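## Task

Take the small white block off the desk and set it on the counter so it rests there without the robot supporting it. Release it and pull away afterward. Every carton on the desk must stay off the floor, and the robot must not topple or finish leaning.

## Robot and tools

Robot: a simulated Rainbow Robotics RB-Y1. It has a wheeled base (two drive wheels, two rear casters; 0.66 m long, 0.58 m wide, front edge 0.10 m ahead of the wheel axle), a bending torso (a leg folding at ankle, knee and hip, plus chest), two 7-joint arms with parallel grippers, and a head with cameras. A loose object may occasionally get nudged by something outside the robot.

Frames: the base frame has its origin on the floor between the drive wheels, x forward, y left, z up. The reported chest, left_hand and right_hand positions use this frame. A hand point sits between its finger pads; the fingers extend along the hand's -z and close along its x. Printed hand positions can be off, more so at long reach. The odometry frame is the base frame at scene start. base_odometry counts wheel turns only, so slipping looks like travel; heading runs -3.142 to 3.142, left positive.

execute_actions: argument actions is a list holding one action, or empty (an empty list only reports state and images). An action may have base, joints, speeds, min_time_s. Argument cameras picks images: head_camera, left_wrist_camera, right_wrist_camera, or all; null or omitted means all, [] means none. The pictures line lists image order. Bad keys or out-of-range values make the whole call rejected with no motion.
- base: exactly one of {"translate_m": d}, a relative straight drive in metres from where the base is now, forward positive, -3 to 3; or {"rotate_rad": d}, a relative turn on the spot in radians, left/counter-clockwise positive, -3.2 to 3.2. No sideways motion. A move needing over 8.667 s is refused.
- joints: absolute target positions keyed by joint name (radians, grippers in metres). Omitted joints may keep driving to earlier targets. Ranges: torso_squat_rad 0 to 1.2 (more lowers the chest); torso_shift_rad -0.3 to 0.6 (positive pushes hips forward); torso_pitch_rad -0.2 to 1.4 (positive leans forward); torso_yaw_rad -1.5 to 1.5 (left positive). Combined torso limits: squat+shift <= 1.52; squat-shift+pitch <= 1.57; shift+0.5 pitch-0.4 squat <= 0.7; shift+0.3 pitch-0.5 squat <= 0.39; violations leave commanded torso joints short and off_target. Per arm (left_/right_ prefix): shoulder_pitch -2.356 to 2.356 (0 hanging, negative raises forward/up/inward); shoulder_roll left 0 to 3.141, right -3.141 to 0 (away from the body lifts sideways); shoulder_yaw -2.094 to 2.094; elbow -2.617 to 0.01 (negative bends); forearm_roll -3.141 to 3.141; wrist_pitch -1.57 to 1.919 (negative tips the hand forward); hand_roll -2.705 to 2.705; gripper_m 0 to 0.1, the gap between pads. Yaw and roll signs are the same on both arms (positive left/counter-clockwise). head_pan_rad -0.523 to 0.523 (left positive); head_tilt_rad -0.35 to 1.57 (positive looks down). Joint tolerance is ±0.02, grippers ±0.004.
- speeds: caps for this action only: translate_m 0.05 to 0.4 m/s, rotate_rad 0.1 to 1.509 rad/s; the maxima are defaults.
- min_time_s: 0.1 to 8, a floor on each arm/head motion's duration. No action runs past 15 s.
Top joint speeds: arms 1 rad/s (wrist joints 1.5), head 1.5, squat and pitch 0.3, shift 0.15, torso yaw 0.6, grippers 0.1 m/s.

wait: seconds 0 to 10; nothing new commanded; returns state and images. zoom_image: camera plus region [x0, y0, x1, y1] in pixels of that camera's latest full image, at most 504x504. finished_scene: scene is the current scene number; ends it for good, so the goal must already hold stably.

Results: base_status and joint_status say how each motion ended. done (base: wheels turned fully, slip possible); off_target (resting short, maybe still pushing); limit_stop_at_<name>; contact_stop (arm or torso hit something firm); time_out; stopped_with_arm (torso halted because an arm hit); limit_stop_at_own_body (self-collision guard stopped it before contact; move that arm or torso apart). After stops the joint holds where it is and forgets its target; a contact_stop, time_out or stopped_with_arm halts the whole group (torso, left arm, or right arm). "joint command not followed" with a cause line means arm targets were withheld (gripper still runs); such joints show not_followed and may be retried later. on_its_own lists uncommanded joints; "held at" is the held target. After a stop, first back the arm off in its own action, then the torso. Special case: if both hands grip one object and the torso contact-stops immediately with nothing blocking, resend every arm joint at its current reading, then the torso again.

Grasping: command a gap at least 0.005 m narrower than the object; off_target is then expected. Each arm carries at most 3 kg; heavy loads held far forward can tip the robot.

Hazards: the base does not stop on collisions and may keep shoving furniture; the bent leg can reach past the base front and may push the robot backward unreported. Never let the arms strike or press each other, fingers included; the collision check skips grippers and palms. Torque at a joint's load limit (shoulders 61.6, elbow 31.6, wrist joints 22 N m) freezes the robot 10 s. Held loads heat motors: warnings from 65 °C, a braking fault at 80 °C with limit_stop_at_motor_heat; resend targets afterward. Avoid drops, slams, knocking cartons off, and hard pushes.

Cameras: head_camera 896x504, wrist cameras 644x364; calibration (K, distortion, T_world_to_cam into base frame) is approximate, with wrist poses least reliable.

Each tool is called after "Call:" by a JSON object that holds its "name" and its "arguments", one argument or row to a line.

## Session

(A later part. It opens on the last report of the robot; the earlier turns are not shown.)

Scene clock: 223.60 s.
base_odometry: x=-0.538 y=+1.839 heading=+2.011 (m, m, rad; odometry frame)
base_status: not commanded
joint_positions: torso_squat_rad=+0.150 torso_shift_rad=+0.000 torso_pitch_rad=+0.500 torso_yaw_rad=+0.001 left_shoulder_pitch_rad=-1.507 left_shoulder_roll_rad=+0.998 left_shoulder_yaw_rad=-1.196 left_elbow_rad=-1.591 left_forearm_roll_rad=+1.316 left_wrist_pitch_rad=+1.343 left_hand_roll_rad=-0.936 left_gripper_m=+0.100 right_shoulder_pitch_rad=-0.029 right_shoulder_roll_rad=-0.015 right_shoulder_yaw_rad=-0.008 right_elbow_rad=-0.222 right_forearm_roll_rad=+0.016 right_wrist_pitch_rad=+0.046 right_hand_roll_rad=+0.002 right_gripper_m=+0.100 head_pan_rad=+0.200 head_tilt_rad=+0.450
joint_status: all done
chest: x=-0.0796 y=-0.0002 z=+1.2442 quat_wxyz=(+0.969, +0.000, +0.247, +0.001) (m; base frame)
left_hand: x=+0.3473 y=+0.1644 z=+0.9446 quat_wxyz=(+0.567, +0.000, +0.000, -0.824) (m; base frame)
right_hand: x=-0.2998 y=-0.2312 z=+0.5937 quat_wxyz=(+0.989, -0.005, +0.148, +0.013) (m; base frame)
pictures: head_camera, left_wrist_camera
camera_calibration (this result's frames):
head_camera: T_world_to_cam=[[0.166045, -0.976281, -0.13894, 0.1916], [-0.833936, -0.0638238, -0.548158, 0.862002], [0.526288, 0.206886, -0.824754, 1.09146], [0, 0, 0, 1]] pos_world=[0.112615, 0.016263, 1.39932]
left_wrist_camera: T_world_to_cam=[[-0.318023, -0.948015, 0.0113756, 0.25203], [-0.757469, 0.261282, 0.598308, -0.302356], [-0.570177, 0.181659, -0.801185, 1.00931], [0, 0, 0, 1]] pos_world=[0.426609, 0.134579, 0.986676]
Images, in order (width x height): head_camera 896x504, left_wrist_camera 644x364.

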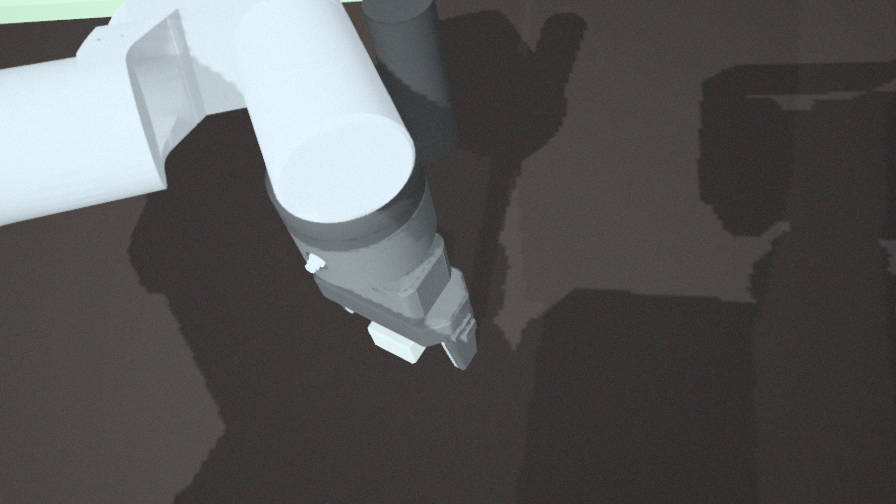

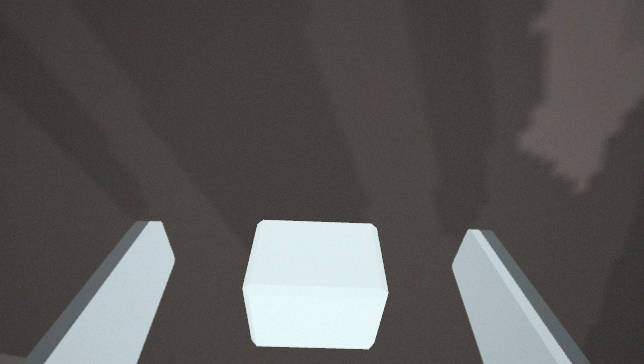

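The block rests on the counter. Now raise the arm.

Call:
{"name": "execute_actions", "arguments": {
  "actions": [
    {"joints": {"left_shoulder_pitch_rad": -1.573, "left_shoulder_roll_rad": 1.048, "left_shoulder_yaw_rad": -1.171, "left_elbow_rad": -1.646, "left_forearm_roll_rad": 1.383, "left_wrist_pitch_rad": 1.411, "left_hand_roll_rad": -0.924}, "min_time_s": 0.8}
  ],
  "cameras": ["left_wrist_camera"]
}}

Scene clock: 228.03 s.
base_odometry: x=-0.538 y=+1.839 heading=+2.011 (m, m, rad; odometry frame)
base_status: not commanded
joint_positions: torso_squat_rad=+0.150 torso_shift_rad=+0.000 torso_pitch_rad=+0.500 torso_yaw_rad=+0.001 left_shoulder_pitch_rad=-1.573 left_shoulder_roll_rad=+1.048 left_shoulder_yaw_rad=-1.171 left_elbow_rad=-1.646 left_forearm_roll_rad=+1.383 left_wrist_pitch_rad=+1.411 left_hand_roll_rad=-0.924 left_gripper_m=+0.100 right_shoulder_pitch_rad=-0.029 right_shoulder_roll_rad=-0.015 right_shoulder_yaw_rad=-0.008 right_elbow_rad=-0.222 right_forearm_roll_rad=+0.016 right_wrist_pitch_rad=+0.046 right_hand_roll_rad=+0.002 right_gripper_m=+0.100 head_pan_rad=+0.200 head_tilt_rad=+0.450
joint_status: all done
chest: x=-0.0796 y=-0.0002 z=+1.2442 quat_wxyz=(+0.969, +0.000, +0.247, +0.001) (m; base frame)
left_hand: x=+0.3495 y=+0.1643 z=+0.9843 quat_wxyz=(+0.565, +0.000, +0.001, -0.825) (m; base frame)
right_hand: x=-0.2998 y=-0.2312 z=+0.5937 quat_wxyz=(+0.989, -0.005, +0.148, +0.013) (m; base frame)
pictures: left_wrist_camera
camera_calibration (this result's frames):
left_wrist_camera: T_world_to_cam=[[-0.320579, -0.947158, 0.0109527, 0.253378], [-0.756744, 0.263051, 0.598451, -0.325059], [-0.569709, 0.183562, -0.801085, 1.04184], [0, 0, 0, 1]] pos_world=[0.428784, 0.134254, 1.02636]
Images, in order (width x height): left_wrist_camera 644x364.

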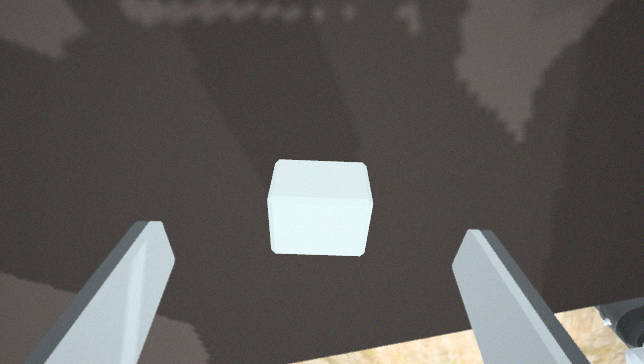

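Call:
{"name": "execute_actions", "arguments": {
  "actions": [
    {"base": {"translate_m": -0.5}, "joints": {"head_tilt_rad": 0.1, "head_pan_rad": 0.1}}
  ],
  "cameras": ["head_camera"]
}}

Scene clock: 237.00 s.
base_odometry: x=-0.325 y=+1.387 heading=+2.012 (m, m, rad; odometry frame)
base_status: done
joint_positions: torso_squat_rad=+0.150 torso_shift_rad=+0.000 torso_pitch_rad=+0.500 torso_yaw_rad=+0.001 left_shoulder_pitch_rad=-1.573 left_shoulder_roll_rad=+1.048 left_shoulder_yaw_rad=-1.171 left_elbow_rad=-1.646 left_forearm_roll_rad=+1.383 left_wrist_pitch_rad=+1.411 left_hand_roll_rad=-0.924 left_gripper_m=+0.100 right_shoulder_pitch_rad=-0.029 right_shoulder_roll_rad=-0.015 right_shoulder_yaw_rad=-0.008 right_elbow_rad=-0.222 right_forearm_roll_rad=+0.016 right_wrist_pitch_rad=+0.046 right_hand_roll_rad=+0.002 right_gripper_m=+0.100 head_pan_rad=+0.100 head_tilt_rad=+0.100
joint_status: all done
chest: x=-0.0797 y=-0.0002 z=+1.2442 quat_wxyz=(+0.969, +0.000, +0.247, +0.001) (m; base frame)
left_hand: x=+0.3495 y=+0.1643 z=+0.9845 quat_wxyz=(+0.565, +0.000, +0.000, -0.825) (m; base frame)
right_hand: x=-0.2998 y=-0.2312 z=+0.5937 quat_wxyz=(+0.989, -0.005, +0.148, +0.013) (m; base frame)
pictures: head_camera
camera_calibration (this result's frames):
head_camera: T_world_to_cam=[[0.0950177, -0.991208, -0.0920757, 0.128097], [-0.600759, 0.0166558, -0.799257, 1.20755], [0.793764, 0.131259, -0.593894, 0.756683], [0, 0, 0, 1]] pos_world=[0.112646, 0.00753706, 1.42633]
Images, in order (width x height): head_camera 896x504.

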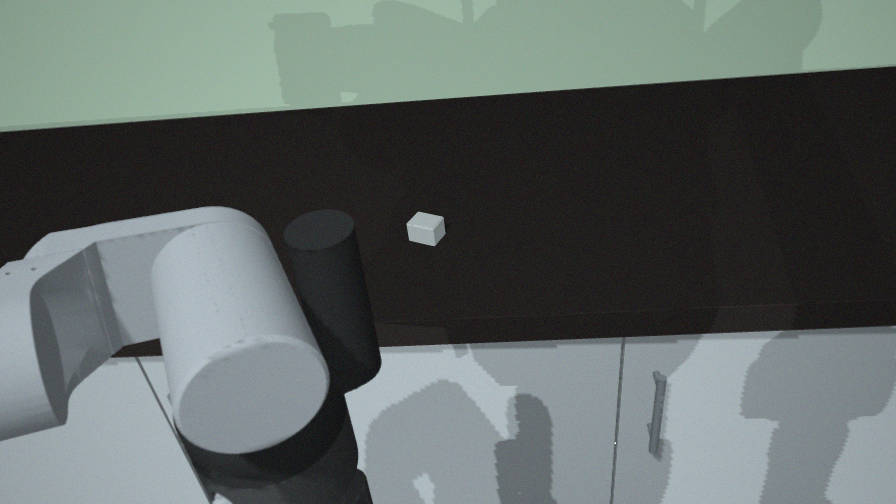

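The block is on the counter and the robot is clear. Finishing the scene.

Call:
{"name": "finished_scene", "arguments": {
  "scene": 2
}}

The scene is finished: the task was done.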